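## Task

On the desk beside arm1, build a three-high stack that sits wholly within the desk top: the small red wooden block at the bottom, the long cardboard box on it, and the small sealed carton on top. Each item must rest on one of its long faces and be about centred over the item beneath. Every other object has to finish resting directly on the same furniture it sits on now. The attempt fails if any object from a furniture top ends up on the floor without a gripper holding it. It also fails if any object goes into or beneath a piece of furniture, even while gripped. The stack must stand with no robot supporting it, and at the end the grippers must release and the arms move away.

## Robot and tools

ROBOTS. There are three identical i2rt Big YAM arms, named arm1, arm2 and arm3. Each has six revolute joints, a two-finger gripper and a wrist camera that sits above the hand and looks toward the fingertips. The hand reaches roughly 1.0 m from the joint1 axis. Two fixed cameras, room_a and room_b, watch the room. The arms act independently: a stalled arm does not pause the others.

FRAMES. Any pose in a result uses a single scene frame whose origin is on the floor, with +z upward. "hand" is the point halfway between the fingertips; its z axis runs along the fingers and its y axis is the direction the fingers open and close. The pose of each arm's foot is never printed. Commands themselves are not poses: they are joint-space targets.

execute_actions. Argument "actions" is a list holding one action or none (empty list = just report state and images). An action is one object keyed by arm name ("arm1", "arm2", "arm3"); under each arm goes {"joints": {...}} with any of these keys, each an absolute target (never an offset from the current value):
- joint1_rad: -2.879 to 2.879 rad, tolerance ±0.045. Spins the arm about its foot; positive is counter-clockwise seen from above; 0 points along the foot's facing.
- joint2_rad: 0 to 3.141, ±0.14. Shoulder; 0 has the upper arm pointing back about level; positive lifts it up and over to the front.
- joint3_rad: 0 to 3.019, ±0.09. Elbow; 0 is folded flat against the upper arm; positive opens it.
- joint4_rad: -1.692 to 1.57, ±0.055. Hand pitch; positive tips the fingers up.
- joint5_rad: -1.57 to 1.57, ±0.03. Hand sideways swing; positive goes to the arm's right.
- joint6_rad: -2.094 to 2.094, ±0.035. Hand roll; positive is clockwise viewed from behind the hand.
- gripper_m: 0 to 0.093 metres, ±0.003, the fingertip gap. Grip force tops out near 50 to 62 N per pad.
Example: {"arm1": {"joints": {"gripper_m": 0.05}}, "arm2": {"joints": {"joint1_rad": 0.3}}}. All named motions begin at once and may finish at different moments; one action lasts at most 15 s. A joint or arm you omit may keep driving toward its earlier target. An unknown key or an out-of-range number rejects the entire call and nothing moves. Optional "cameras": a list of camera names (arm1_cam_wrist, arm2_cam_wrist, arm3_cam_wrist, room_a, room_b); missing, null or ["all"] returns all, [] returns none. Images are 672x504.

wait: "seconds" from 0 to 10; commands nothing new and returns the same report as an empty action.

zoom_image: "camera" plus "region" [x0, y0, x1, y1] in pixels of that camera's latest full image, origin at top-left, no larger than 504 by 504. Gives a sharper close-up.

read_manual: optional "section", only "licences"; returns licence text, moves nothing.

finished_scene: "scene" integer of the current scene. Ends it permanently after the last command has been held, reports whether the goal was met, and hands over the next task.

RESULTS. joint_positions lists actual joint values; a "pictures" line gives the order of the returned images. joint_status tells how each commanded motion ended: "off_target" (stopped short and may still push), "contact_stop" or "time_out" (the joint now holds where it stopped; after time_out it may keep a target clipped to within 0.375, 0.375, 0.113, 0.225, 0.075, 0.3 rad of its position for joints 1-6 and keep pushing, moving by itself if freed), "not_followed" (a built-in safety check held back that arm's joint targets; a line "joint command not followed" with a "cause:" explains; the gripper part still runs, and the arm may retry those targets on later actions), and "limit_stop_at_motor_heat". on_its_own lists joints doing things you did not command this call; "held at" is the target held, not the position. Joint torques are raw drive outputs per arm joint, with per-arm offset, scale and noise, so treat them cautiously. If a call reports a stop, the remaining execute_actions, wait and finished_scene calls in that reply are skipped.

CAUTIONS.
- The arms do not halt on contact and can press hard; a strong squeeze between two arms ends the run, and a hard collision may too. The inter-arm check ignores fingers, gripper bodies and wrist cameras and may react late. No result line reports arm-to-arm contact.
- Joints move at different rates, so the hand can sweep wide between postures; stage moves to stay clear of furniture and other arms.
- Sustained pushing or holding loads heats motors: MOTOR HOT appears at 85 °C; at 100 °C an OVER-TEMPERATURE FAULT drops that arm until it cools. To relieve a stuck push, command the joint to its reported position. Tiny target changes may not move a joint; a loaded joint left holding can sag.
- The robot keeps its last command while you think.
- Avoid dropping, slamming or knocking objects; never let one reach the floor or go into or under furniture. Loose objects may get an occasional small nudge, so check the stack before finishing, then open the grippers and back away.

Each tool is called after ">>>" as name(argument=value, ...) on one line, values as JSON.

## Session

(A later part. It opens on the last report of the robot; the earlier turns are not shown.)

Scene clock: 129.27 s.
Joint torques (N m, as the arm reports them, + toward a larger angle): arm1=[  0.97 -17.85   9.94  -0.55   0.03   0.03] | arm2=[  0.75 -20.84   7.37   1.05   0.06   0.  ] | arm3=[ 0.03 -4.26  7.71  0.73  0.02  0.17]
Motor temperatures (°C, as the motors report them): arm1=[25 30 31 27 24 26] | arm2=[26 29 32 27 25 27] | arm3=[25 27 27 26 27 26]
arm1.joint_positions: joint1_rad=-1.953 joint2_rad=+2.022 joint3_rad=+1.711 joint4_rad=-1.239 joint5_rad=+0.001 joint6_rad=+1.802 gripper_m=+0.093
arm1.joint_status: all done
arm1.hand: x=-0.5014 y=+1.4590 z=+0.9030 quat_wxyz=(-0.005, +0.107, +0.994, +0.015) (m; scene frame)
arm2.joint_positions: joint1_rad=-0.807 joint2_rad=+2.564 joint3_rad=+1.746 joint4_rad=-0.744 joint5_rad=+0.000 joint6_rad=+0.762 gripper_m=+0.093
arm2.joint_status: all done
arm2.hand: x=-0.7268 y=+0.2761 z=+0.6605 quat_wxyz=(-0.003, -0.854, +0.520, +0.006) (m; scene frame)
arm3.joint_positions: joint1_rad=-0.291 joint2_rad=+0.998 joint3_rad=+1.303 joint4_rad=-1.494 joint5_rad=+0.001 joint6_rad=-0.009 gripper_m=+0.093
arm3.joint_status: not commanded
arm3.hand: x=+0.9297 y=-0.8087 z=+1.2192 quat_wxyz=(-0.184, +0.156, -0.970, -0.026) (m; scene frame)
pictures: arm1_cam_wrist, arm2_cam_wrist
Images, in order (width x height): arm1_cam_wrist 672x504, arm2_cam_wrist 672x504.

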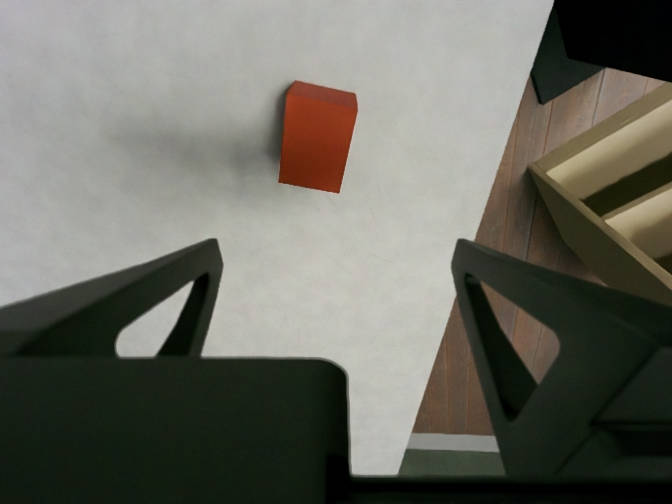

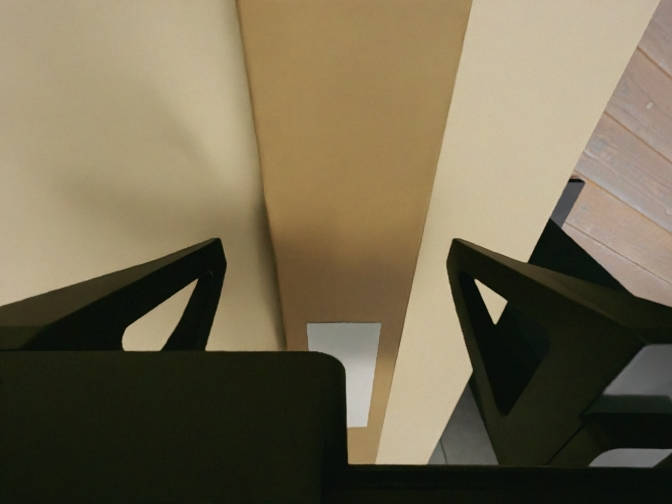

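>>> execute_actions(actions=[{"arm1":{"joints":{"joint1_rad":-1.0,"joint6_rad":-0.86}},"arm2":{"joints":{"joint2_rad":2.46,"joint4_rad":-0.87}}}], cameras=[])

>>> execute_actions(actions=[{"arm1":{"joints":{"joint1_rad":-0.3}},"arm2":{"joints":{"joint2_rad":1.2,"joint3_rad":1.3,"joint4_rad":-1.2,"joint1_rad":0.3}}}], cameras=[])

>>> execute_actions(actions=[{"arm1":{"joints":{"joint1_rad":0.805,"joint2_rad":2.195,"joint3_rad":1.585,"joint4_rad":-0.935}},"arm2":{"joints":{"joint1_rad":1.7}}}], cameras=["arm1_cam_wrist","room_a"])

Scene clock: 136.03 s.
Joint torques (N m, as the arm reports them, + toward a larger angle): arm1=[  0.72 -17.95  10.    -0.47   0.    -0.13] | arm2=[  1.16 -20.97   8.04  -0.24   0.03   0.  ] | arm3=[-0.34 -4.27  7.74  0.72 -0.01  0.16]
Motor temperatures (°C, as the motors report them): arm1=[25 30 31 27 24 26] | arm2=[26 29 32 27 25 27] | arm3=[25 27 27 26 27 26]
arm1.joint_positions: joint1_rad=-1.002 joint2_rad=+2.022 joint3_rad=+1.711 joint4_rad=-1.239 joint5_rad=-0.002 joint6_rad=-0.851 gripper_m=+0.093
arm1.joint_status: all done
arm1.hand: x=-0.9996 y=+1.1921 z=+0.9037 quat_wxyz=(+0.011, -0.992, -0.124, +0.011) (m; scene frame)
arm2.joint_positions: joint1_rad=-0.807 joint2_rad=+2.443 joint3_rad=+1.746 joint4_rad=-0.857 joint5_rad=+0.000 joint6_rad=+0.762 gripper_m=+0.093
arm2.joint_status: all done
arm2.hand: x=-0.7386 y=+0.2804 z=+0.7355 quat_wxyz=(-0.004, -0.854, +0.520, +0.010) (m; scene frame)
arm3.joint_positions: joint1_rad=-0.291 joint2_rad=+0.998 joint3_rad=+1.303 joint4_rad=-1.494 joint5_rad=+0.001 joint6_rad=-0.009 gripper_m=+0.093
arm3.joint_status: not commanded
arm3.hand: x=+0.9297 y=-0.8087 z=+1.2192 quat_wxyz=(-0.184, +0.156, -0.970, -0.026) (m; scene frame)
pictures: none
No camera images: the call's "cameras" was empty. Leave "cameras" out to get every camera's image.

Scene clock: 137.87 s.
Joint torques (N m, as the arm reports them, + toward a larger angle): arm1=[  0.86 -17.99   9.97  -0.49  -0.02  -0.11] | arm2=[ 0.94 -7.02  9.05  0.68  0.11 -0.04] | arm3=[-0.51 -4.16  7.7   0.82  0.01  0.14]
Motor temperatures (°C, as the motors report them): arm1=[25 30 31 27 24 26] | arm2=[26 29 32 27 25 27] | arm3=[25 27 27 26 27 26]
arm1.joint_positions: joint1_rad=-0.307 joint2_rad=+2.022 joint3_rad=+1.711 joint4_rad=-1.239 joint5_rad=-0.001 joint6_rad=-0.854 gripper_m=+0.093
arm1.joint_status: all done
arm1.hand: x=-1.1057 y=+0.7852 z=+0.9004 quat_wxyz=(+0.009, -0.890, -0.456, +0.011) (m; scene frame)
arm2.joint_positions: joint1_rad=+0.296 joint2_rad=+1.191 joint3_rad=+1.311 joint4_rad=-1.185 joint5_rad=-0.001 joint6_rad=+0.761 gripper_m=+0.093
arm2.joint_status: all done
arm2.hand: x=-0.4371 y=-0.2399 z=+1.2423 quat_wxyz=(-0.175, -0.968, -0.005, +0.182) (m; scene frame)
arm3.joint_positions: joint1_rad=-0.291 joint2_rad=+0.998 joint3_rad=+1.303 joint4_rad=-1.494 joint5_rad=+0.001 joint6_rad=-0.009 gripper_m=+0.093
arm3.joint_status: not commanded
arm3.hand: x=+0.9297 y=-0.8087 z=+1.2192 quat_wxyz=(-0.184, +0.156, -0.970, -0.026) (m; scene frame)
pictures: none
No camera images: the call's "cameras" was empty. Leave "cameras" out to get every camera's image.

Scene clock: 139.70 s.
Joint torques (N m, as the arm reports them, + toward a larger angle): arm1=[  0.34 -19.18   6.47   0.21   0.01  -0.11] | arm2=[-0.05 -8.44  8.89  0.57  0.09 -0.04] | arm3=[-0.34 -4.17  7.82  0.89 -0.01  0.16]
Motor temperatures (°C, as the motors report them): arm1=[25 30 31 27 24 26] | arm2=[26 29 32 27 25 27] | arm3=[25 27 27 26 27 26]
arm1.joint_positions: joint1_rad=+0.805 joint2_rad=+2.194 joint3_rad=+1.588 joint4_rad=-0.938 joint5_rad=-0.003 joint6_rad=-0.854 gripper_m=+0.093
arm1.joint_status: all done
arm1.hand: x=-0.7142 y=+0.2662 z=+0.7490 quat_wxyz=(+0.002, -0.516, -0.857, +0.011) (m; scene frame)
arm2.joint_positions: joint1_rad=+1.703 joint2_rad=+1.201 joint3_rad=+1.311 joint4_rad=-1.185 joint5_rad=+0.000 joint6_rad=+0.761 gripper_m=+0.093
arm2.joint_status: all done
arm2.hand: x=+0.1342 y=-0.2971 z=+1.2353 quat_wxyz=(-0.243, -0.736, -0.631, +0.027) (m; scene frame)
arm3.joint_positions: joint1_rad=-0.291 joint2_rad=+0.998 joint3_rad=+1.303 joint4_rad=-1.494 joint5_rad=+0.001 joint6_rad=-0.009 gripper_m=+0.093
arm3.joint_status: not commanded
arm3.hand: x=+0.9297 y=-0.8087 z=+1.2192 quat_wxyz=(-0.184, +0.156, -0.970, -0.026) (m; scene frame)
pictures: arm1_cam_wrist, room_a
Images, in order (width x height): arm1_cam_wrist 672x504, room_a 672x504.

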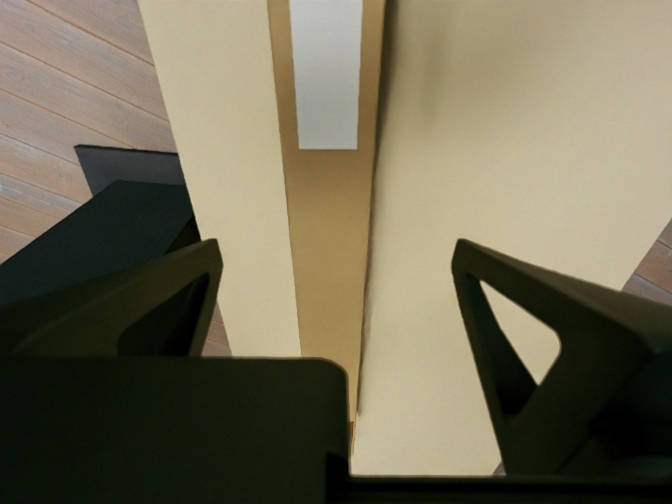

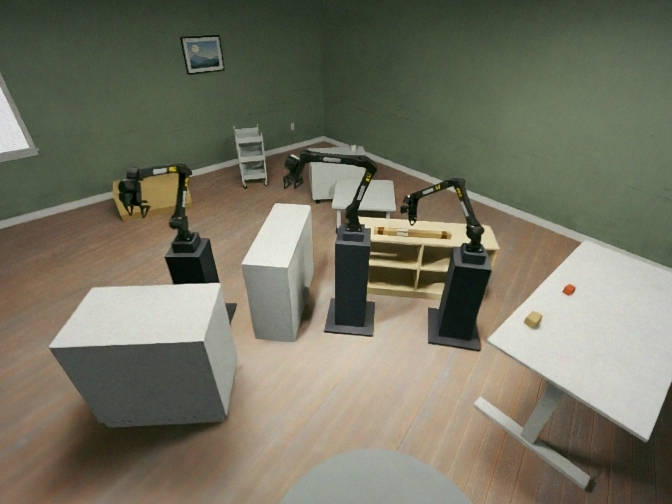

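>>> execute_actions(actions=[{"arm1":{"joints":{"joint1_rad":0.782,"joint2_rad":2.338,"joint3_rad":1.555,"joint4_rad":-0.768,"joint6_rad":-0.89}}}], cameras=["arm1_cam_wrist"])

Scene clock: 142.73 s.
Joint torques (N m, as the arm reports them, + toward a larger angle): arm1=[  0.35 -20.22   5.77   0.55   0.01  -0.14] | arm2=[-0.01 -8.44  9.13  0.6   0.08 -0.03] | arm3=[-0.41 -3.98  7.7   0.79  0.    0.15]
Motor temperatures (°C, as the motors report them): arm1=[25 30 31 27 24 26] | arm2=[26 29 32 27 25 27] | arm3=[25 27 27 26 27 26]
arm1.joint_positions: joint1_rad=+0.784 joint2_rad=+2.347 joint3_rad=+1.553 joint4_rad=-0.780 joint5_rad=-0.003 joint6_rad=-0.882 gripper_m=+0.093
arm1.joint_status: all done
arm1.hand: x=-0.7203 y=+0.2870 z=+0.6485 quat_wxyz=(+0.005, -0.512, -0.859, -0.005) (m; scene frame)
arm2.joint_positions: joint1_rad=+1.703 joint2_rad=+1.201 joint3_rad=+1.311 joint4_rad=-1.185 joint5_rad=+0.000 joint6_rad=+0.761 gripper_m=+0.093
arm2.joint_status: not commanded
arm2.hand: x=+0.1342 y=-0.2971 z=+1.2353 quat_wxyz=(-0.243, -0.736, -0.631, +0.027) (m; scene frame)
arm3.joint_positions: joint1_rad=-0.291 joint2_rad=+0.998 joint3_rad=+1.303 joint4_rad=-1.494 joint5_rad=+0.001 joint6_rad=-0.009 gripper_m=+0.093
arm3.joint_status: not commanded
arm3.hand: x=+0.9297 y=-0.8087 z=+1.2192 quat_wxyz=(-0.184, +0.156, -0.970, -0.026) (m; scene frame)
pictures: arm1_cam_wrist
Images, in order (width x height): arm1_cam_wrist 672x504.

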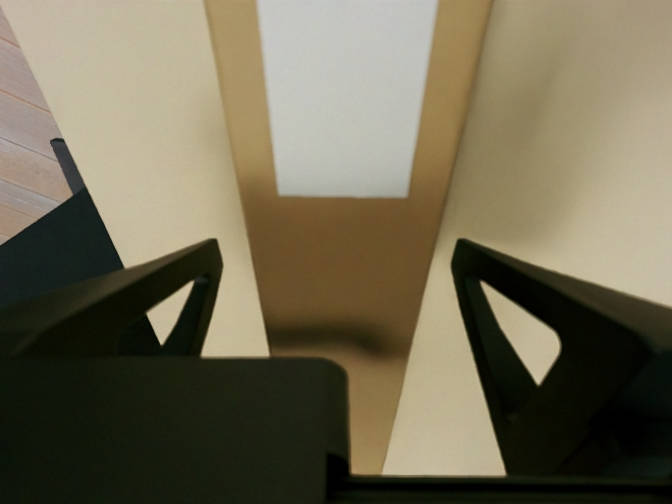

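>>> execute_actions(actions=[{"arm1":{"joints":{"gripper_m":0.03}}}], cameras=[])

>>> execute_actions(actions=[{"arm1":{"joints":{"joint2_rad":2.2,"joint3_rad":1.65,"joint4_rad":-0.99}}}], cameras=[])

>>> execute_actions(actions=[{"arm1":{"joints":{"joint2_rad":2.03,"joint3_rad":1.76,"joint4_rad":-1.27}}}], cameras=[])

>>> execute_actions(actions=[{"arm1":{"joints":{"joint1_rad":-1.95,"joint6_rad":1.81}}}], cameras=[])

>>> execute_actions(actions=[{"arm1":{"joints":{"joint2_rad":2.13,"joint3_rad":1.7,"joint4_rad":-1.12}}}], cameras=["arm1_cam_wrist","room_a","room_b"])

>>> zoom_image(camera="room_a", region=[490, 220, 650, 340])

>>> zoom_image(camera="room_b", region=[230, 150, 350, 210])

Scene clock: 151.50 s.
Joint torques (N m, as the arm reports them, + toward a larger angle): arm1=[  0.28 -20.23   5.78   0.55  -0.01  -0.13] | arm2=[-0.09 -8.63  8.96  0.69  0.07 -0.03] | arm3=[-0.33 -4.32  7.77  0.75  0.01  0.15]
Motor temperatures (°C, as the motors report them): arm1=[25 30 30 27 24 26] | arm2=[26 28 32 27 25 27] | arm3=[25 27 27 26 27 26]
arm1.joint_positions: joint1_rad=+0.784 joint2_rad=+2.347 joint3_rad=+1.553 joint4_rad=-0.780 joint5_rad=-0.002 joint6_rad=-0.883 gripper_m=+0.049
arm1.joint_status: gripper_m off_target (ended at +0.049, target +0.030)
arm1.hand: x=-0.7204 y=+0.2870 z=+0.6485 quat_wxyz=(+0.005, -0.512, -0.859, -0.005) (m; scene frame)
arm2.joint_positions: joint1_rad=+1.703 joint2_rad=+1.201 joint3_rad=+1.311 joint4_rad=-1.185 joint5_rad=+0.000 joint6_rad=+0.761 gripper_m=+0.093
arm2.joint_status: not commanded
arm2.hand: x=+0.1342 y=-0.2971 z=+1.2353 quat_wxyz=(-0.243, -0.736, -0.631, +0.027) (m; scene frame)
arm3.joint_positions: joint1_rad=-0.291 joint2_rad=+0.998 joint3_rad=+1.303 joint4_rad=-1.494 joint5_rad=+0.001 joint6_rad=-0.009 gripper_m=+0.093
arm3.joint_status: not commanded
arm3.hand: x=+0.9297 y=-0.8087 z=+1.2192 quat_wxyz=(-0.184, +0.156, -0.970, -0.026) (m; scene frame)
pictures: none
No camera images: the call's "cameras" was empty. Leave "cameras" out to get every camera's image.

Scene clock: 152.77 s.
Joint torques (N m, as the arm reports them, + toward a larger angle): arm1=[  0.27 -18.85   8.92  -0.46  -0.01  -0.13] | arm2=[ 0.38 -8.55  9.11  0.64  0.08 -0.01] | arm3=[-0.1  -4.49  7.75  0.76  0.    0.14]
Motor temperatures (°C, as the motors report them): arm1=[25 30 30 27 24 26] | arm2=[26 28 32 27 25 27] | arm3=[25 27 27 26 27 26]
arm1.joint_positions: joint1_rad=+0.784 joint2_rad=+2.192 joint3_rad=+1.622 joint4_rad=-0.980 joint5_rad=-0.002 joint6_rad=-0.883 gripper_m=+0.049
arm1.joint_status: all done
arm1.hand: x=-0.7280 y=+0.2655 z=+0.7610 quat_wxyz=(+0.003, -0.512, -0.859, +0.008) (m; scene frame)
arm2.joint_positions: joint1_rad=+1.703 joint2_rad=+1.201 joint3_rad=+1.311 joint4_rad=-1.185 joint5_rad=+0.000 joint6_rad=+0.761 gripper_m=+0.093
arm2.joint_status: not commanded
arm2.hand: x=+0.1342 y=-0.2971 z=+1.2353 quat_wxyz=(-0.243, -0.736, -0.631, +0.027) (m; scene frame)
arm3.joint_positions: joint1_rad=-0.291 joint2_rad=+0.998 joint3_rad=+1.303 joint4_rad=-1.494 joint5_rad=+0.001 joint6_rad=-0.009 gripper_m=+0.093
arm3.joint_status: not commanded
arm3.hand: x=+0.9297 y=-0.8087 z=+1.2192 quat_wxyz=(-0.184, +0.156, -0.970, -0.026) (m; scene frame)
pictures: none
No camera images: the call's "cameras" was empty. Leave "cameras" out to get every camera's image.

Scene clock: 154.10 s.
Joint torques (N m, as the arm reports them, + toward a larger angle): arm1=[  0.31 -18.62  10.02  -0.5   -0.01  -0.13] | arm2=[ 0.44 -8.14  9.05  0.65  0.07 -0.03] | arm3=[-0.02 -4.14  7.75  0.74  0.02  0.14]
Motor temperatures (°C, as the motors report them): arm1=[25 30 31 27 24 26] | arm2=[26 28 32 27 25 27] | arm3=[25 27 27 26 27 26]
arm1.joint_positions: joint1_rad=+0.784 joint2_rad=+2.028 joint3_rad=+1.730 joint4_rad=-1.259 joint5_rad=-0.002 joint6_rad=-0.883 gripper_m=+0.049
arm1.joint_status: all done
arm1.hand: x=-0.7249 y=+0.2696 z=+0.8961 quat_wxyz=(+0.004, -0.512, -0.859, +0.004) (m; scene frame)
arm2.joint_positions: joint1_rad=+1.703 joint2_rad=+1.201 joint3_rad=+1.311 joint4_rad=-1.185 joint5_rad=+0.000 joint6_rad=+0.761 gripper_m=+0.093
arm2.joint_status: not commanded
arm2.hand: x=+0.1342 y=-0.2971 z=+1.2353 quat_wxyz=(-0.243, -0.736, -0.631, +0.027) (m; scene frame)
arm3.joint_positions: joint1_rad=-0.291 joint2_rad=+0.998 joint3_rad=+1.303 joint4_rad=-1.494 joint5_rad=+0.001 joint6_rad=-0.009 gripper_m=+0.093
arm3.joint_status: not commanded
arm3.hand: x=+0.9297 y=-0.8087 z=+1.2192 quat_wxyz=(-0.184, +0.156, -0.970, -0.026) (m; scene frame)
pictures: none
No camera images: the call's "cameras" was empty. Leave "cameras" out to get every camera's image.

Scene clock: 156.77 s.
Joint torques (N m, as the arm reports them, + toward a larger angle): arm1=[  1.01 -18.57  10.04  -0.55   0.     0.04] | arm2=[ 0.54 -8.43  9.06  0.63  0.06 -0.02] | arm3=[-0.21 -4.03  7.78  0.88  0.    0.15]
Motor temperatures (°C, as the motors report them): arm1=[25 30 31 27 24 26] | arm2=[26 28 32 27 25 27] | arm3=[25 27 27 26 27 26]
arm1.joint_positions: joint1_rad=-1.952 joint2_rad=+2.030 joint3_rad=+1.730 joint4_rad=-1.259 joint5_rad=+0.002 joint6_rad=+1.802 gripper_m=+0.049
arm1.joint_status: all done
arm1.hand: x=-0.5020 y=+1.4604 z=+0.9055 quat_wxyz=(-0.004, +0.106, +0.994, +0.011) (m; scene frame)
arm2.joint_positions: joint1_rad=+1.703 joint2_rad=+1.201 joint3_rad=+1.311 joint4_rad=-1.185 joint5_rad=+0.000 joint6_rad=+0.761 gripper_m=+0.093
arm2.joint_status: not commanded
arm2.hand: x=+0.1342 y=-0.2971 z=+1.2353 quat_wxyz=(-0.243, -0.736, -0.631, +0.027) (m; scene frame)
arm3.joint_positions: joint1_rad=-0.291 joint2_rad=+0.998 joint3_rad=+1.303 joint4_rad=-1.494 joint5_rad=+0.001 joint6_rad=-0.009 gripper_m=+0.093
arm3.joint_status: not commanded
arm3.hand: x=+0.9297 y=-0.8087 z=+1.2192 quat_wxyz=(-0.184, +0.156, -0.970, -0.026) (m; scene frame)
pictures: none
No camera images: the call's "cameras" was empty. Leave "cameras" out to get every camera's image.

Scene clock: 157.77 s.
Joint torques (N m, as the arm reports them, + toward a larger angle): arm1=[  0.82 -20.59   7.26   0.5   -0.01   0.04] | arm2=[ 0.31 -8.14  9.01  0.67  0.06 -0.03] | arm3=[ 0.01 -4.5   7.69  0.79  0.    0.15]
Motor temperatures (°C, as the motors report them): arm1=[25 30 31 27 24 26] | arm2=[26 28 32 27 25 27] | arm3=[25 27 27 26 27 26]
arm1.joint_positions: joint1_rad=-1.952 joint2_rad=+2.144 joint3_rad=+1.701 joint4_rad=-1.132 joint5_rad=+0.002 joint6_rad=+1.802 gripper_m=+0.049
arm1.joint_status: all done
arm1.hand: x=-0.5027 y=+1.4710 z=+0.8265 quat_wxyz=(-0.003, +0.106, +0.994, +0.003) (m; scene frame)
arm2.joint_positions: joint1_rad=+1.703 joint2_rad=+1.201 joint3_rad=+1.311 joint4_rad=-1.185 joint5_rad=+0.000 joint6_rad=+0.761 gripper_m=+0.093
arm2.joint_status: not commanded
arm2.hand: x=+0.1342 y=-0.2971 z=+1.2353 quat_wxyz=(-0.243, -0.736, -0.631, +0.027) (m; scene frame)
arm3.joint_positions: joint1_rad=-0.291 joint2_rad=+0.998 joint3_rad=+1.303 joint4_rad=-1.494 joint5_rad=+0.001 joint6_rad=-0.009 gripper_m=+0.093
arm3.joint_status: not commanded
arm3.hand: x=+0.9297 y=-0.8087 z=+1.2192 quat_wxyz=(-0.184, +0.156, -0.970, -0.026) (m; scene frame)
pictures: arm1_cam_wrist, room_a, room_b
Images, in order (width x height): arm1_cam_wrist 672x504, room_a 672x504, room_b 672x504.

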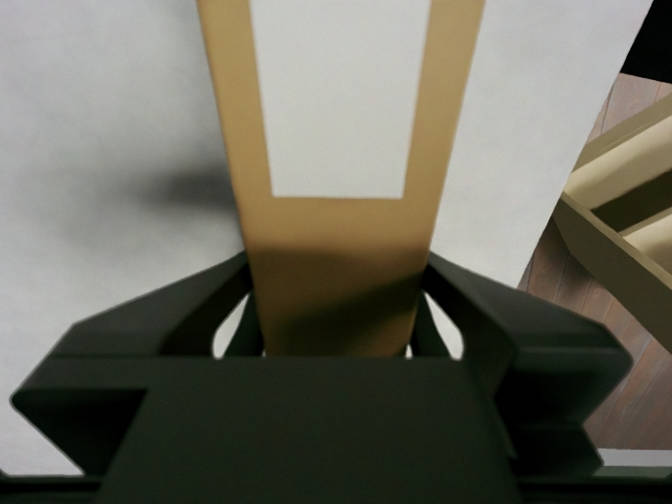

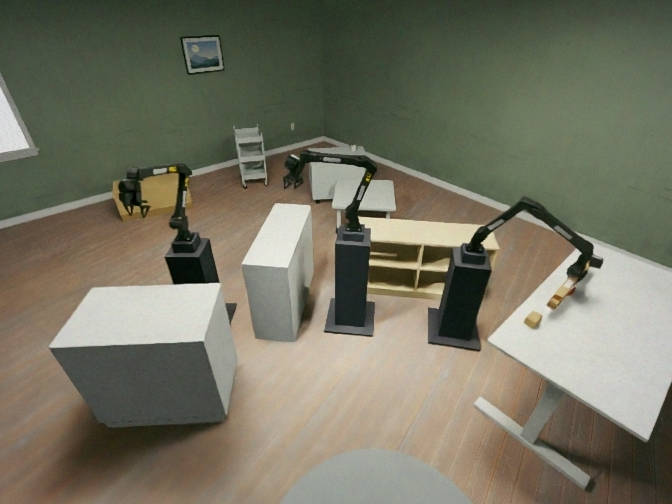

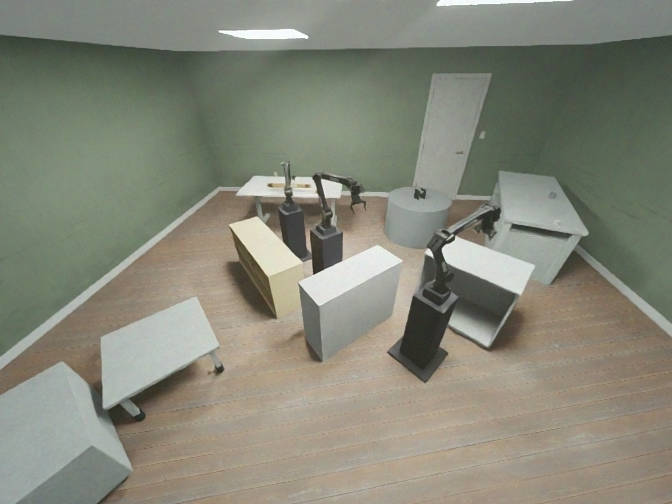

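Region (490, 220, 650, 340) of room_a's 672x504 image, scaled by 3.150, with more detail than that image has; it fills the top 378 rows of this view, and the rest is white.

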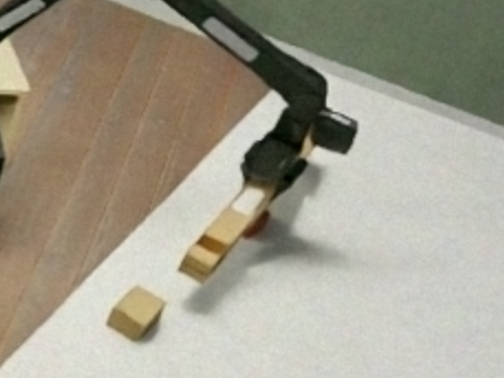

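Region (230, 150, 350, 210) of room_b's 672x504 image, scaled by 4.200, with more detail than that image has.

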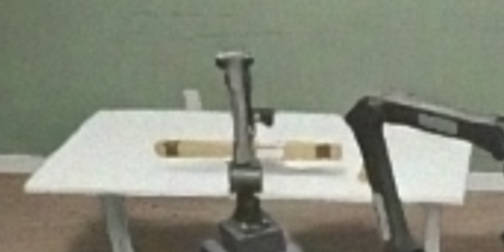

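>>> execute_actions(actions=[{"arm1":{"joints":{"joint2_rad":2.185,"joint3_rad":1.68,"joint4_rad":-1.065}}}], cameras=["arm1_cam_wrist"])

Scene clock: 160.73 s.
Joint torques (N m, as the arm reports them, + toward a larger angle): arm1=[  0.9  -18.83   6.34   0.46   0.04   0.04] | arm2=[ 0.5  -8.71  8.98  0.64  0.07  0.  ] | arm3=[-0.18 -3.99  7.73  0.85  0.02  0.15]
Motor temperatures (°C, as the motors report them): arm1=[25 30 31 27 24 26] | arm2=[26 28 32 27 25 27] | arm3=[25 27 27 26 27 26]
arm1.joint_positions: joint1_rad=-1.952 joint2_rad=+2.175 joint3_rad=+1.692 joint4_rad=-1.075 joint5_rad=+0.001 joint6_rad=+1.802 gripper_m=+0.049
arm1.joint_status: all done
arm1.hand: x=-0.5032 y=+1.4772 z=+0.8046 quat_wxyz=(-0.004, +0.106, +0.994, +0.011) (m; scene frame)
arm2.joint_positions: joint1_rad=+1.703 joint2_rad=+1.201 joint3_rad=+1.311 joint4_rad=-1.185 joint5_rad=+0.000 joint6_rad=+0.761 gripper_m=+0.093
arm2.joint_status: not commanded
arm2.hand: x=+0.1342 y=-0.2971 z=+1.2353 quat_wxyz=(-0.243, -0.736, -0.631, +0.027) (m; scene frame)
arm3.joint_positions: joint1_rad=-0.291 joint2_rad=+0.998 joint3_rad=+1.303 joint4_rad=-1.494 joint5_rad=+0.001 joint6_rad=-0.009 gripper_m=+0.093
arm3.joint_status: not commanded
arm3.hand: x=+0.9297 y=-0.8087 z=+1.2192 quat_wxyz=(-0.184, +0.156, -0.970, -0.026) (m; scene frame)
pictures: arm1_cam_wrist
Images, in order (width x height): arm1_cam_wrist 672x504.

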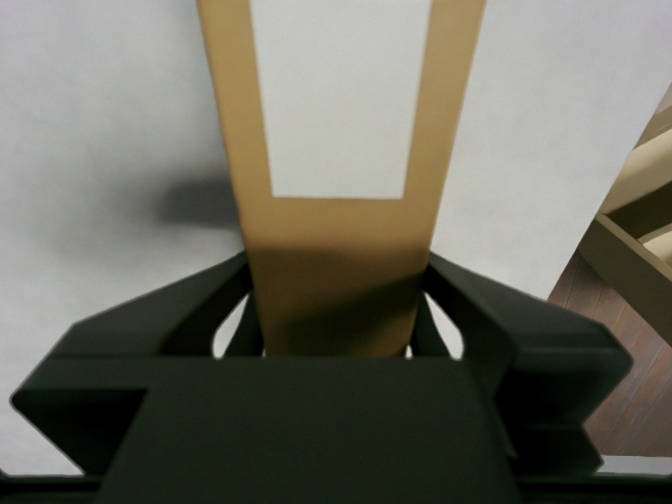

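>>> execute_actions(actions=[{"arm1":{"joints":{"joint3_rad":1.66}}}], cameras=["arm1_cam_wrist"])

Scene clock: 161.93 s.
Joint torques (N m, as the arm reports them, + toward a larger angle): arm1=[  0.91 -18.6    5.32   0.26   0.04   0.04] | arm2=[ 0.39 -8.31  8.98  0.66  0.08 -0.02] | arm3=[-0.21 -4.36  7.72  0.89  0.01  0.16]
Motor temperatures (°C, as the motors report them): arm1=[25 30 31 27 24 26] | arm2=[26 27 32 27 25 27] | arm3=[25 27 27 26 27 26]
arm1.joint_positions: joint1_rad=-1.952 joint2_rad=+2.173 joint3_rad=+1.686 joint4_rad=-1.071 joint5_rad=+0.001 joint6_rad=+1.802 gripper_m=+0.049
arm1.joint_status: all done
arm1.hand: x=-0.5032 y=+1.4760 z=+0.8039 quat_wxyz=(-0.004, +0.106, +0.994, +0.011) (m; scene frame)
arm2.joint_positions: joint1_rad=+1.703 joint2_rad=+1.201 joint3_rad=+1.311 joint4_rad=-1.185 joint5_rad=+0.000 joint6_rad=+0.761 gripper_m=+0.093
arm2.joint_status: not commanded
arm2.hand: x=+0.1342 y=-0.2971 z=+1.2353 quat_wxyz=(-0.243, -0.736, -0.631, +0.027) (m; scene frame)
arm3.joint_positions: joint1_rad=-0.291 joint2_rad=+0.998 joint3_rad=+1.303 joint4_rad=-1.494 joint5_rad=+0.001 joint6_rad=-0.009 gripper_m=+0.093
arm3.joint_status: not commanded
arm3.hand: x=+0.9297 y=-0.8087 z=+1.2192 quat_wxyz=(-0.184, +0.156, -0.970, -0.026) (m; scene frame)
pictures: arm1_cam_wrist
Images, in order (width x height): arm1_cam_wrist 672x504.

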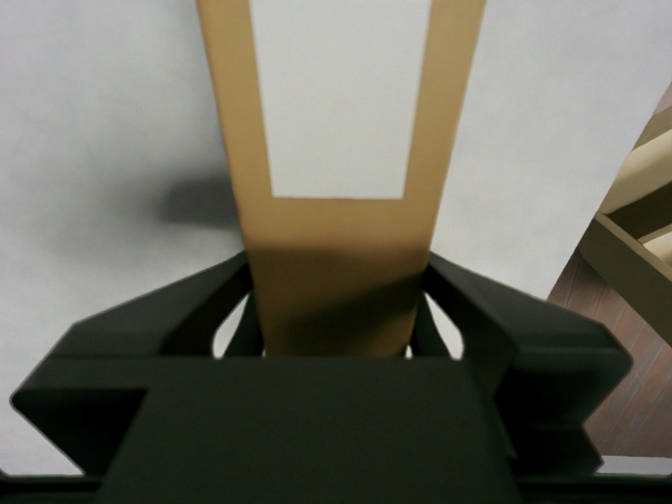

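Contact.

>>> execute_actions(actions=[{"arm1":{"joints":{"joint3_rad":1.69,"gripper_m":0.093}}}], cameras=["arm1_cam_wrist"])

>>> execute_actions(actions=[{"arm1":{"joints":{"joint2_rad":2.04,"joint4_rad":-1.14}}}], cameras=["arm1_cam_wrist"])

>>> execute_actions(actions=[{"arm1":{"joints":{"joint1_rad":-2.665,"joint6_rad":1.09}}}], cameras=[])

>>> execute_actions(actions=[{"arm1":{"joints":{"joint2_rad":2.13,"joint3_rad":1.73,"joint4_rad":-1.1}}}], cameras=["arm1_cam_wrist","room_a"])

Scene clock: 164.90 s.
Joint torques (N m, as the arm reports them, + toward a larger angle): arm1=[  0.91 -18.72   7.55   0.25   0.04   0.03] | arm2=[-0.01 -8.51  8.88  0.56  0.07 -0.01] | arm3=[-0.19 -4.29  7.68  0.74  0.02  0.16]
Motor temperatures (°C, as the motors report them): arm1=[25 30 30 27 24 26] | arm2=[26 27 32 27 25 27] | arm3=[25 27 27 26 27 26]
arm1.joint_positions: joint1_rad=-1.952 joint2_rad=+2.174 joint3_rad=+1.686 joint4_rad=-1.071 joint5_rad=+0.001 joint6_rad=+1.803 gripper_m=+0.093
arm1.joint_status: all done
arm1.hand: x=-0.5032 y=+1.4758 z=+0.8032 quat_wxyz=(-0.004, +0.107, +0.994, +0.010) (m; scene frame)
arm2.joint_positions: joint1_rad=+1.703 joint2_rad=+1.201 joint3_rad=+1.311 joint4_rad=-1.185 joint5_rad=+0.000 joint6_rad=+0.761 gripper_m=+0.093
arm2.joint_status: not commanded
arm2.hand: x=+0.1342 y=-0.2971 z=+1.2353 quat_wxyz=(-0.243, -0.736, -0.631, +0.027) (m; scene frame)
arm3.joint_positions: joint1_rad=-0.291 joint2_rad=+0.998 joint3_rad=+1.303 joint4_rad=-1.494 joint5_rad=+0.001 joint6_rad=-0.009 gripper_m=+0.093
arm3.joint_status: not commanded
arm3.hand: x=+0.9297 y=-0.8087 z=+1.2192 quat_wxyz=(-0.184, +0.156, -0.970, -0.026) (m; scene frame)
pictures: arm1_cam_wrist
Images, in order (width x height): arm1_cam_wrist 672x504.

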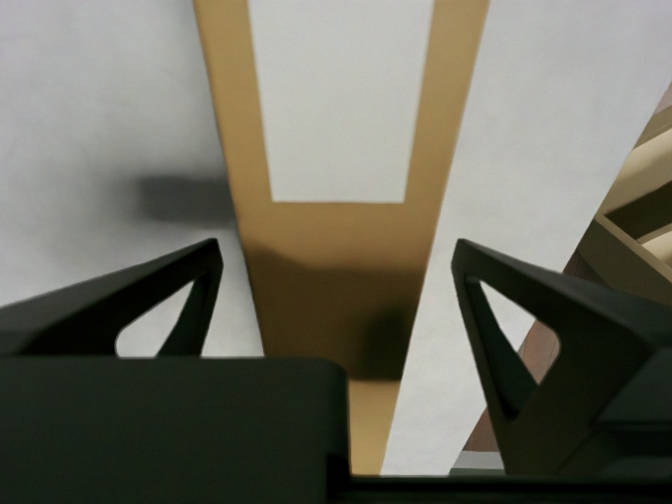

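Scene clock: 166.17 s.
Joint torques (N m, as the arm reports them, + toward a larger angle): arm1=[  0.92 -17.53   8.18  -0.37   0.04   0.02] | arm2=[ 0.27 -8.88  8.94  0.57  0.08 -0.04] | arm3=[-0.61 -4.58  7.79  0.8   0.02  0.15]
Motor temperatures (°C, as the motors report them): arm1=[25 30 30 27 24 26] | arm2=[26 27 32 27 25 27] | arm3=[25 27 27 26 27 26]
arm1.joint_positions: joint1_rad=-1.952 joint2_rad=+2.028 joint3_rad=+1.686 joint4_rad=-1.129 joint5_rad=+0.001 joint6_rad=+1.803 gripper_m=+0.093
arm1.joint_status: all done
arm1.hand: x=-0.5026 y=+1.4764 z=+0.8917 quat_wxyz=(-0.010, +0.107, +0.993, +0.054) (m; scene frame)
arm2.joint_positions: joint1_rad=+1.703 joint2_rad=+1.201 joint3_rad=+1.311 joint4_rad=-1.185 joint5_rad=+0.000 joint6_rad=+0.761 gripper_m=+0.093
arm2.joint_status: not commanded
arm2.hand: x=+0.1342 y=-0.2971 z=+1.2353 quat_wxyz=(-0.243, -0.736, -0.631, +0.027) (m; scene frame)
arm3.joint_positions: joint1_rad=-0.291 joint2_rad=+0.998 joint3_rad=+1.303 joint4_rad=-1.494 joint5_rad=+0.001 joint6_rad=-0.009 gripper_m=+0.093
arm3.joint_status: not commanded
arm3.hand: x=+0.9297 y=-0.8087 z=+1.2192 quat_wxyz=(-0.184, +0.156, -0.970, -0.026) (m; scene frame)
pictures: arm1_cam_wrist
Images, in order (width x height): arm1_cam_wrist 672x504.

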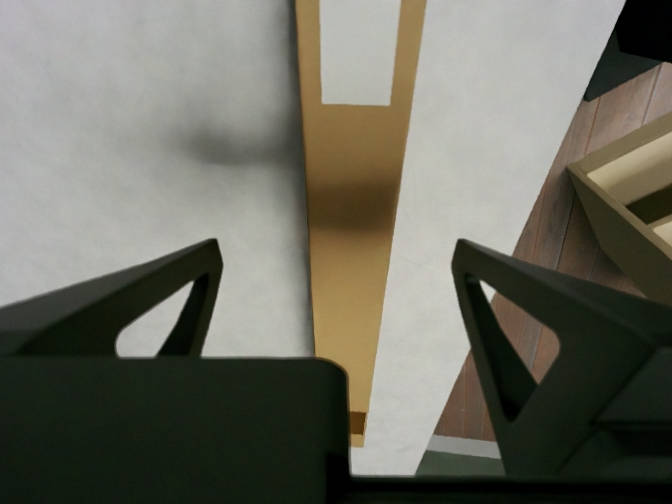

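Scene clock: 167.93 s.
Joint torques (N m, as the arm reports them, + toward a larger angle): arm1=[  0.44 -17.75   8.16  -0.32   0.    -0.14] | arm2=[ 0.09 -8.6   8.93  0.56  0.09 -0.03] | arm3=[-0.3  -4.42  7.67  0.75  0.02  0.15]
Motor temperatures (°C, as the motors report them): arm1=[25 30 31 27 24 26] | arm2=[26 27 32 27 25 27] | arm3=[25 27 27 26 27 26]
arm1.joint_positions: joint1_rad=-2.658 joint2_rad=+2.028 joint3_rad=+1.686 joint4_rad=-1.129 joint5_rad=+0.002 joint6_rad=+1.098 gripper_m=+0.093
arm1.joint_status: all done
arm1.hand: x=-0.0882 y=+1.3317 z=+0.8872 quat_wxyz=(+0.024, +0.108, +0.993, +0.045) (m; scene frame)
arm2.joint_positions: joint1_rad=+1.703 joint2_rad=+1.201 joint3_rad=+1.311 joint4_rad=-1.185 joint5_rad=+0.000 joint6_rad=+0.761 gripper_m=+0.093
arm2.joint_status: not commanded
arm2.hand: x=+0.1342 y=-0.2971 z=+1.2353 quat_wxyz=(-0.243, -0.736, -0.631, +0.027) (m; scene frame)
arm3.joint_positions: joint1_rad=-0.291 joint2_rad=+0.998 joint3_rad=+1.303 joint4_rad=-1.494 joint5_rad=+0.001 joint6_rad=-0.009 gripper_m=+0.093
arm3.joint_status: not commanded
arm3.hand: x=+0.9297 y=-0.8087 z=+1.2192 quat_wxyz=(-0.184, +0.156, -0.970, -0.026) (m; scene frame)
pictures: none
No camera images: the call's "cameras" was empty. Leave "cameras" out to get every camera's image.

Scene clock: 168.90 s.
Joint torques (N m, as the arm reports them, + toward a larger angle): arm1=[  0.38 -20.04  10.53   0.54   0.    -0.13] | arm2=[ 0.17 -8.38  9.01  0.68  0.06 -0.02] | arm3=[-0.21 -4.38  7.6   0.81  0.03  0.16]
Motor temperatures (°C, as the motors report them): arm1=[25 30 31 27 24 26] | arm2=[26 27 32 27 25 27] | arm3=[25 27 27 26 27 26]
arm1.joint_positions: joint1_rad=-2.658 joint2_rad=+2.139 joint3_rad=+1.688 joint4_rad=-1.111 joint5_rad=+0.002 joint6_rad=+1.098 gripper_m=+0.093
arm1.joint_status: all done
arm1.hand: x=-0.0922 y=+1.3280 z=+0.8206 quat_wxyz=(-0.001, +0.107, +0.994, +0.007) (m; scene frame)
arm2.joint_positions: joint1_rad=+1.703 joint2_rad=+1.201 joint3_rad=+1.311 joint4_rad=-1.185 joint5_rad=+0.000 joint6_rad=+0.761 gripper_m=+0.093
arm2.joint_status: not commanded
arm2.hand: x=+0.1342 y=-0.2971 z=+1.2353 quat_wxyz=(-0.243, -0.736, -0.631, +0.027) (m; scene frame)
arm3.joint_positions: joint1_rad=-0.291 joint2_rad=+0.998 joint3_rad=+1.303 joint4_rad=-1.494 joint5_rad=+0.001 joint6_rad=-0.009 gripper_m=+0.093
arm3.joint_status: not commanded
arm3.hand: x=+0.9297 y=-0.8087 z=+1.2192 quat_wxyz=(-0.184, +0.156, -0.970, -0.026) (m; scene frame)
pictures: arm1_cam_wrist, room_a
Images, in order (width x height): arm1_cam_wrist 672x504, room_a 672x504.

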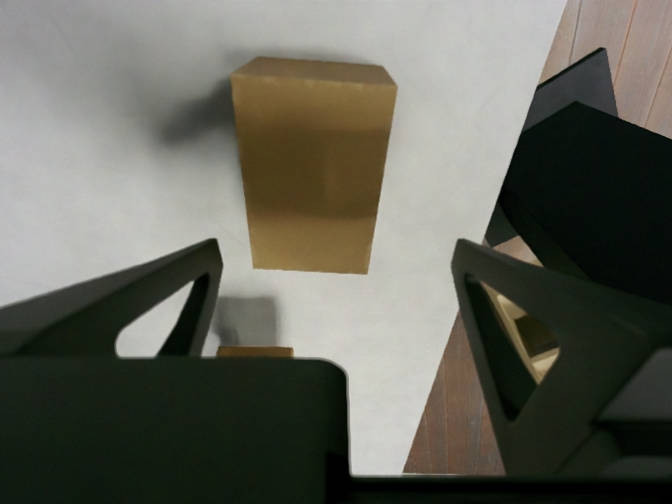

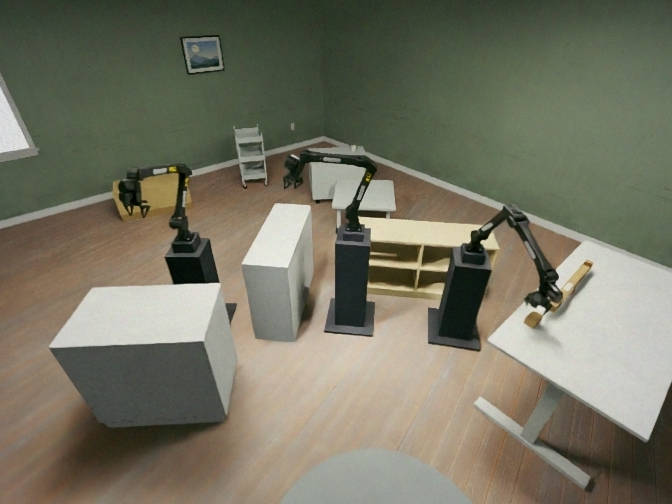

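>>> execute_actions(actions=[{"arm1":{"joints":{"joint1_rad":-2.675,"joint2_rad":2.225,"joint3_rad":1.745,"joint4_rad":-1.015,"joint6_rad":1.12}}}], cameras=["arm1_cam_wrist"])

Scene clock: 171.40 s.
Joint torques (N m, as the arm reports them, + toward a larger angle): arm1=[  0.42 -20.37  10.18   0.6    0.     0.04] | arm2=[ 0.68 -8.81  8.95  0.52  0.08 -0.03] | arm3=[-0.21 -4.24  7.78  0.67  0.02  0.15]
Motor temperatures (°C, as the motors report them): arm1=[25 30 31 27 24 26] | arm2=[26 27 32 27 25 27] | arm3=[25 27 27 26 27 26]
arm1.joint_positions: joint1_rad=-2.670 joint2_rad=+2.228 joint3_rad=+1.704 joint4_rad=-1.027 joint5_rad=+0.002 joint6_rad=+1.112 gripper_m=+0.093
arm1.joint_status: all done
arm1.hand: x=-0.0778 y=+1.3344 z=+0.7721 quat_wxyz=(+0.002, +0.120, +0.993, +0.012) (m; scene frame)
arm2.joint_positions: joint1_rad=+1.703 joint2_rad=+1.201 joint3_rad=+1.311 joint4_rad=-1.185 joint5_rad=+0.000 joint6_rad=+0.761 gripper_m=+0.093
arm2.joint_status: not commanded
arm2.hand: x=+0.1342 y=-0.2971 z=+1.2353 quat_wxyz=(-0.243, -0.736, -0.631, +0.027) (m; scene frame)
arm3.joint_positions: joint1_rad=-0.291 joint2_rad=+0.998 joint3_rad=+1.303 joint4_rad=-1.494 joint5_rad=+0.001 joint6_rad=-0.009 gripper_m=+0.093
arm3.joint_status: not commanded
arm3.hand: x=+0.9297 y=-0.8087 z=+1.2192 quat_wxyz=(-0.184, +0.156, -0.970, -0.026) (m; scene frame)
pictures: arm1_cam_wrist
Images, in order (width x height): arm1_cam_wrist 672x504.

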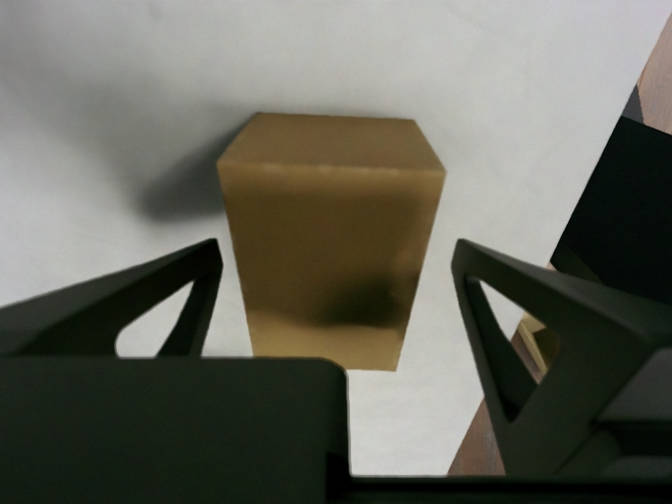

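>>> execute_actions(actions=[{"arm1":{"joints":{"gripper_m":0.04}}}], cameras=[])

>>> execute_actions(actions=[{"arm1":{"joints":{"joint2_rad":2.0,"joint3_rad":1.82,"joint4_rad":-1.33}}}], cameras=[])

>>> execute_actions(actions=[{"arm1":{"joints":{"joint1_rad":-1.955,"joint6_rad":1.81}}}], cameras=[])

>>> execute_actions(actions=[{"arm1":{"joints":{"joint2_rad":2.088,"joint3_rad":1.76,"joint4_rad":-1.215}}}], cameras=["arm1_cam_wrist"])

Scene clock: 175.00 s.
Joint torques (N m, as the arm reports them, + toward a larger angle): arm1=[  0.49 -20.37  10.12   0.55   0.01   0.03] | arm2=[ 0.44 -8.77  9.03  0.62  0.07  0.  ] | arm3=[-0.37 -4.39  7.77  0.94 -0.01  0.17]
Motor temperatures (°C, as the motors report them): arm1=[25 30 32 27 24 26] | arm2=[26 27 32 27 25 27] | arm3=[25 27 27 26 27 26]
arm1.joint_positions: joint1_rad=-2.670 joint2_rad=+2.228 joint3_rad=+1.704 joint4_rad=-1.026 joint5_rad=+0.001 joint6_rad=+1.112 gripper_m=+0.059
arm1.joint_status: gripper_m off_target (ended at +0.059, target +0.040)
arm1.hand: x=-0.0777 y=+1.3347 z=+0.7721 quat_wxyz=(+0.002, +0.121, +0.993, +0.013) (m; scene frame)
arm2.joint_positions: joint1_rad=+1.703 joint2_rad=+1.201 joint3_rad=+1.311 joint4_rad=-1.185 joint5_rad=+0.000 joint6_rad=+0.761 gripper_m=+0.093
arm2.joint_status: not commanded
arm2.hand: x=+0.1342 y=-0.2971 z=+1.2353 quat_wxyz=(-0.243, -0.736, -0.631, +0.027) (m; scene frame)
arm3.joint_positions: joint1_rad=-0.291 joint2_rad=+0.998 joint3_rad=+1.303 joint4_rad=-1.494 joint5_rad=+0.001 joint6_rad=-0.009 gripper_m=+0.093
arm3.joint_status: not commanded
arm3.hand: x=+0.9297 y=-0.8087 z=+1.2192 quat_wxyz=(-0.184, +0.156, -0.970, -0.026) (m; scene frame)
pictures: none
No camera images: the call's "cameras" was empty. Leave "cameras" out to get every camera's image.

Scene clock: 176.40 s.
Joint torques (N m, as the arm reports them, + toward a larger angle): arm1=[  0.49 -19.07  10.16  -0.48   0.01   0.03] | arm2=[ 0.08 -8.22  8.94  0.59  0.06 -0.03] | arm3=[ 0.05 -4.33  7.72  0.78 -0.01  0.17]
Motor temperatures (°C, as the motors report them): arm1=[25 30 32 27 24 26] | arm2=[26 27 32 27 25 27] | arm3=[25 27 27 26 27 26]
arm1.joint_positions: joint1_rad=-2.670 joint2_rad=+2.006 joint3_rad=+1.791 joint4_rad=-1.319 joint5_rad=+0.001 joint6_rad=+1.112 gripper_m=+0.059
arm1.joint_status: all done
arm1.hand: x=-0.0878 y=+1.3198 z=+0.9382 quat_wxyz=(+0.007, +0.121, +0.992, +0.020) (m; scene frame)
arm2.joint_positions: joint1_rad=+1.703 joint2_rad=+1.201 joint3_rad=+1.311 joint4_rad=-1.185 joint5_rad=+0.000 joint6_rad=+0.761 gripper_m=+0.093
arm2.joint_status: not commanded
arm2.hand: x=+0.1342 y=-0.2971 z=+1.2353 quat_wxyz=(-0.243, -0.736, -0.631, +0.027) (m; scene frame)
arm3.joint_positions: joint1_rad=-0.291 joint2_rad=+0.998 joint3_rad=+1.303 joint4_rad=-1.494 joint5_rad=+0.001 joint6_rad=-0.009 gripper_m=+0.093
arm3.joint_status: not commanded
arm3.hand: x=+0.9297 y=-0.8087 z=+1.2192 quat_wxyz=(-0.184, +0.156, -0.970, -0.026) (m; scene frame)
pictures: none
No camera images: the call's "cameras" was empty. Leave "cameras" out to get every camera's image.

Scene clock: 178.27 s.
Joint torques (N m, as the arm reports them, + toward a larger angle): arm1=[  1.2  -19.09  10.16  -0.53   0.1    0.03] | arm2=[ 0.71 -8.85  9.01  0.69  0.09 -0.02] | arm3=[-0.11 -4.14  7.72  0.73 -0.02  0.15]
Motor temperatures (°C, as the motors report them): arm1=[25 30 32 27 24 26] | arm2=[26 27 33 27 25 27] | arm3=[25 27 27 26 27 26]
arm1.joint_positions: joint1_rad=-1.961 joint2_rad=+2.006 joint3_rad=+1.791 joint4_rad=-1.319 joint5_rad=-0.001 joint6_rad=+1.802 gripper_m=+0.059
arm1.joint_status: all done
arm1.hand: x=-0.4969 y=+1.4672 z=+0.9424 quat_wxyz=(-0.006, +0.110, +0.994, +0.023) (m; scene frame)
arm2.joint_positions: joint1_rad=+1.703 joint2_rad=+1.201 joint3_rad=+1.311 joint4_rad=-1.185 joint5_rad=+0.000 joint6_rad=+0.761 gripper_m=+0.093
arm2.joint_status: not commanded
arm2.hand: x=+0.1342 y=-0.2971 z=+1.2353 quat_wxyz=(-0.243, -0.736, -0.631, +0.027) (m; scene frame)
arm3.joint_positions: joint1_rad=-0.291 joint2_rad=+0.998 joint3_rad=+1.303 joint4_rad=-1.494 joint5_rad=+0.001 joint6_rad=-0.009 gripper_m=+0.093
arm3.joint_status: not commanded
arm3.hand: x=+0.9297 y=-0.8087 z=+1.2192 quat_wxyz=(-0.184, +0.156, -0.970, -0.026) (m; scene frame)
pictures: none
No camera images: the call's "cameras" was empty. Leave "cameras" out to get every camera's image.

Scene clock: 179.27 s.
Joint torques (N m, as the arm reports them, + toward a larger angle): arm1=[  1.17 -20.72   7.61   0.5    0.1    0.04] | arm2=[ 0.55 -8.67  9.03  0.51  0.05 -0.04] | arm3=[-0.27 -4.3   7.8   0.81  0.01  0.16]
Motor temperatures (°C, as the motors report them): arm1=[25 30 32 27 24 26] | arm2=[26 27 33 27 25 27] | arm3=[25 27 27 26 27 26]
arm1.joint_positions: joint1_rad=-1.961 joint2_rad=+2.104 joint3_rad=+1.760 joint4_rad=-1.227 joint5_rad=-0.001 joint6_rad=+1.802 gripper_m=+0.059
arm1.joint_status: all done
arm1.hand: x=-0.4974 y=+1.4749 z=+0.8719 quat_wxyz=(-0.004, +0.111, +0.994, +0.005) (m; scene frame)
arm2.joint_positions: joint1_rad=+1.703 joint2_rad=+1.201 joint3_rad=+1.311 joint4_rad=-1.185 joint5_rad=+0.000 joint6_rad=+0.761 gripper_m=+0.093
arm2.joint_status: not commanded
arm2.hand: x=+0.1342 y=-0.2971 z=+1.2353 quat_wxyz=(-0.243, -0.736, -0.631, +0.027) (m; scene frame)
arm3.joint_positions: joint1_rad=-0.291 joint2_rad=+0.998 joint3_rad=+1.303 joint4_rad=-1.494 joint5_rad=+0.001 joint6_rad=-0.009 gripper_m=+0.093
arm3.joint_status: not commanded
arm3.hand: x=+0.9297 y=-0.8087 z=+1.2192 quat_wxyz=(-0.184, +0.156, -0.970, -0.026) (m; scene frame)
pictures: arm1_cam_wrist
Images, in order (width x height): arm1_cam_wrist 672x504.

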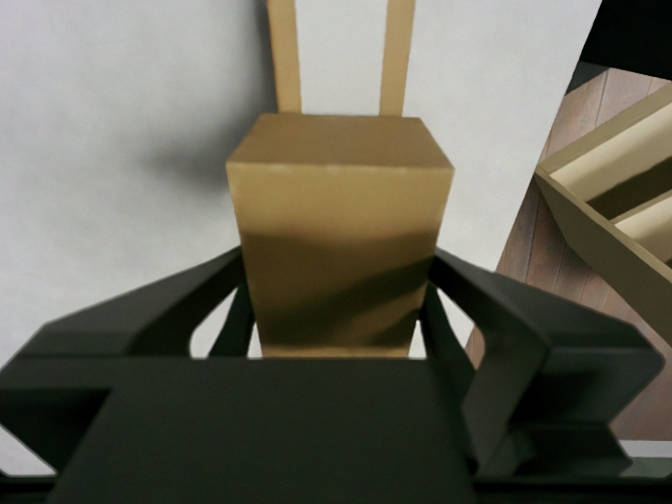

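>>> execute_actions(actions=[{"arm1":{"joints":{"joint2_rad":2.104,"joint3_rad":1.73,"joint4_rad":-1.185}}}], cameras=[])

>>> execute_actions(actions=[{"arm1":{"joints":{"joint3_rad":1.75,"gripper_m":0.093}}}], cameras=["arm1_cam_wrist"])

>>> execute_actions(actions=[{"arm1":{"joints":{"joint2_rad":1.6}}}], cameras=["arm1_cam_wrist","room_a"])

>>> zoom_image(camera="room_a", region=[490, 220, 650, 340])

Scene clock: 182.47 s.
Joint torques (N m, as the arm reports them, + toward a larger angle): arm1=[  1.1  -19.34   6.55   0.47   0.08   0.04] | arm2=[-0.1  -8.59  9.03  0.57  0.06 -0.02] | arm3=[-0.26 -4.38  7.7   0.73  0.01  0.14]
Motor temperatures (°C, as the motors report them): arm1=[25 30 32 27 24 26] | arm2=[26 27 33 27 25 27] | arm3=[25 27 27 26 27 26]
arm1.joint_positions: joint1_rad=-1.961 joint2_rad=+2.103 joint3_rad=+1.745 joint4_rad=-1.195 joint5_rad=+0.000 joint6_rad=+1.802 gripper_m=+0.059
arm1.joint_status: all done
arm1.hand: x=-0.4974 y=+1.4770 z=+0.8670 quat_wxyz=(-0.005, +0.111, +0.994, +0.013) (m; scene frame)
arm2.joint_positions: joint1_rad=+1.703 joint2_rad=+1.201 joint3_rad=+1.311 joint4_rad=-1.185 joint5_rad=+0.000 joint6_rad=+0.761 gripper_m=+0.093
arm2.joint_status: not commanded
arm2.hand: x=+0.1342 y=-0.2971 z=+1.2353 quat_wxyz=(-0.243, -0.736, -0.631, +0.027) (m; scene frame)
arm3.joint_positions: joint1_rad=-0.291 joint2_rad=+0.998 joint3_rad=+1.303 joint4_rad=-1.494 joint5_rad=+0.001 joint6_rad=-0.009 gripper_m=+0.093
arm3.joint_status: not commanded
arm3.hand: x=+0.9297 y=-0.8087 z=+1.2192 quat_wxyz=(-0.184, +0.156, -0.970, -0.026) (m; scene frame)
pictures: none
No camera images: the call's "cameras" was empty. Leave "cameras" out to get every camera's image.

Scene clock: 183.07 s.
Joint torques (N m, as the arm reports them, + toward a larger angle): arm1=[  1.16 -19.26   8.03   0.48   0.08   0.04] | arm2=[ 0.2  -8.58  9.04  0.56  0.05 -0.01] | arm3=[-0.11 -4.37  7.61  0.82  0.04  0.15]
Motor temperatures (°C, as the motors report them): arm1=[25 30 32 27 24 26] | arm2=[26 27 33 27 25 27] | arm3=[25 27 27 26 27 26]
arm1.joint_positions: joint1_rad=-1.961 joint2_rad=+2.103 joint3_rad=+1.745 joint4_rad=-1.195 joint5_rad=+0.000 joint6_rad=+1.802 gripper_m=+0.093
arm1.joint_status: all done
arm1.hand: x=-0.4974 y=+1.4770 z=+0.8670 quat_wxyz=(-0.005, +0.111, +0.994, +0.013) (m; scene frame)
arm2.joint_positions: joint1_rad=+1.703 joint2_rad=+1.201 joint3_rad=+1.311 joint4_rad=-1.185 joint5_rad=+0.000 joint6_rad=+0.761 gripper_m=+0.093
arm2.joint_status: not commanded
arm2.hand: x=+0.1342 y=-0.2971 z=+1.2353 quat_wxyz=(-0.243, -0.736, -0.631, +0.027) (m; scene frame)
arm3.joint_positions: joint1_rad=-0.291 joint2_rad=+0.998 joint3_rad=+1.303 joint4_rad=-1.494 joint5_rad=+0.001 joint6_rad=-0.009 gripper_m=+0.093
arm3.joint_status: not commanded
arm3.hand: x=+0.9297 y=-0.8087 z=+1.2192 quat_wxyz=(-0.184, +0.156, -0.970, -0.026) (m; scene frame)
pictures: arm1_cam_wrist
Images, in order (width x height): arm1_cam_wrist 672x504.

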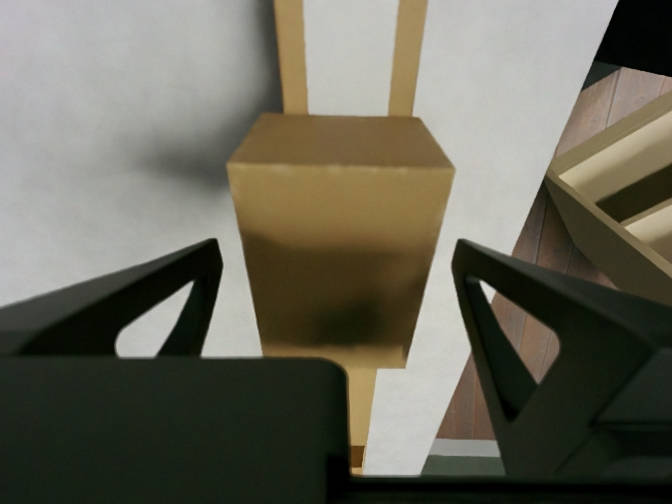

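Scene clock: 184.87 s.
Joint torques (N m, as the arm reports them, + toward a larger angle): arm1=[  1.12 -14.36   9.27   1.43   0.07  -0.01] | arm2=[-0.11 -8.5   9.14  0.57  0.07 -0.03] | arm3=[-0.19 -4.51  7.66  0.76  0.    0.15]
Motor temperatures (°C, as the motors report them): arm1=[25 30 32 27 24 26] | arm2=[26 27 33 27 25 27] | arm3=[25 27 28 26 27 26]
arm1.joint_positions: joint1_rad=-1.961 joint2_rad=+1.608 joint3_rad=+1.745 joint4_rad=-1.194 joint5_rad=+0.000 joint6_rad=+1.802 gripper_m=+0.093
arm1.joint_status: all done
arm1.hand: x=-0.4951 y=+1.4426 z=+1.1680 quat_wxyz=(-0.034, +0.108, +0.960, +0.256) (m; scene frame)
arm2.joint_positions: joint1_rad=+1.703 joint2_rad=+1.201 joint3_rad=+1.311 joint4_rad=-1.185 joint5_rad=+0.000 joint6_rad=+0.761 gripper_m=+0.093
arm2.joint_status: not commanded
arm2.hand: x=+0.1342 y=-0.2971 z=+1.2353 quat_wxyz=(-0.243, -0.736, -0.631, +0.027) (m; scene frame)
arm3.joint_positions: joint1_rad=-0.291 joint2_rad=+0.998 joint3_rad=+1.303 joint4_rad=-1.494 joint5_rad=+0.001 joint6_rad=-0.009 gripper_m=+0.093
arm3.joint_status: not commanded
arm3.hand: x=+0.9297 y=-0.8087 z=+1.2192 quat_wxyz=(-0.184, +0.156, -0.970, -0.026) (m; scene frame)
pictures: arm1_cam_wrist, room_a
Images, in order (width x height): arm1_cam_wrist 672x504, room_a 672x504.

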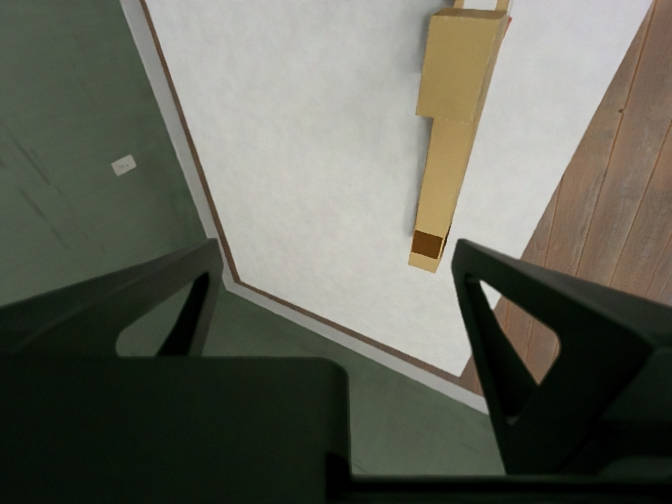

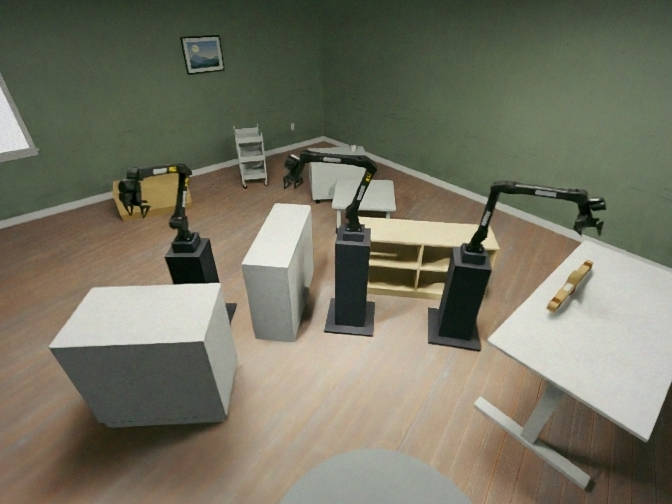

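Region (490, 220, 650, 340) of room_a's 672x504 image, scaled by 3.150, with more detail than that image has; it fills the top 378 rows of this view, and the rest is white.

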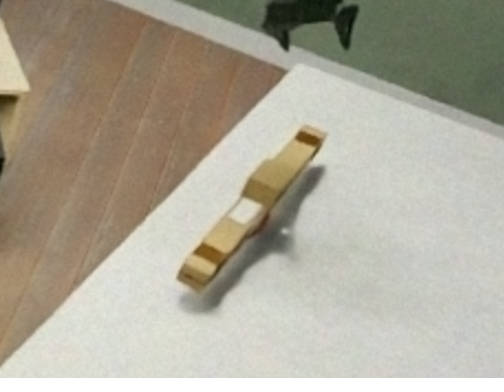

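>>> finished_scene(scene=1)

The scene is finished: the task was done.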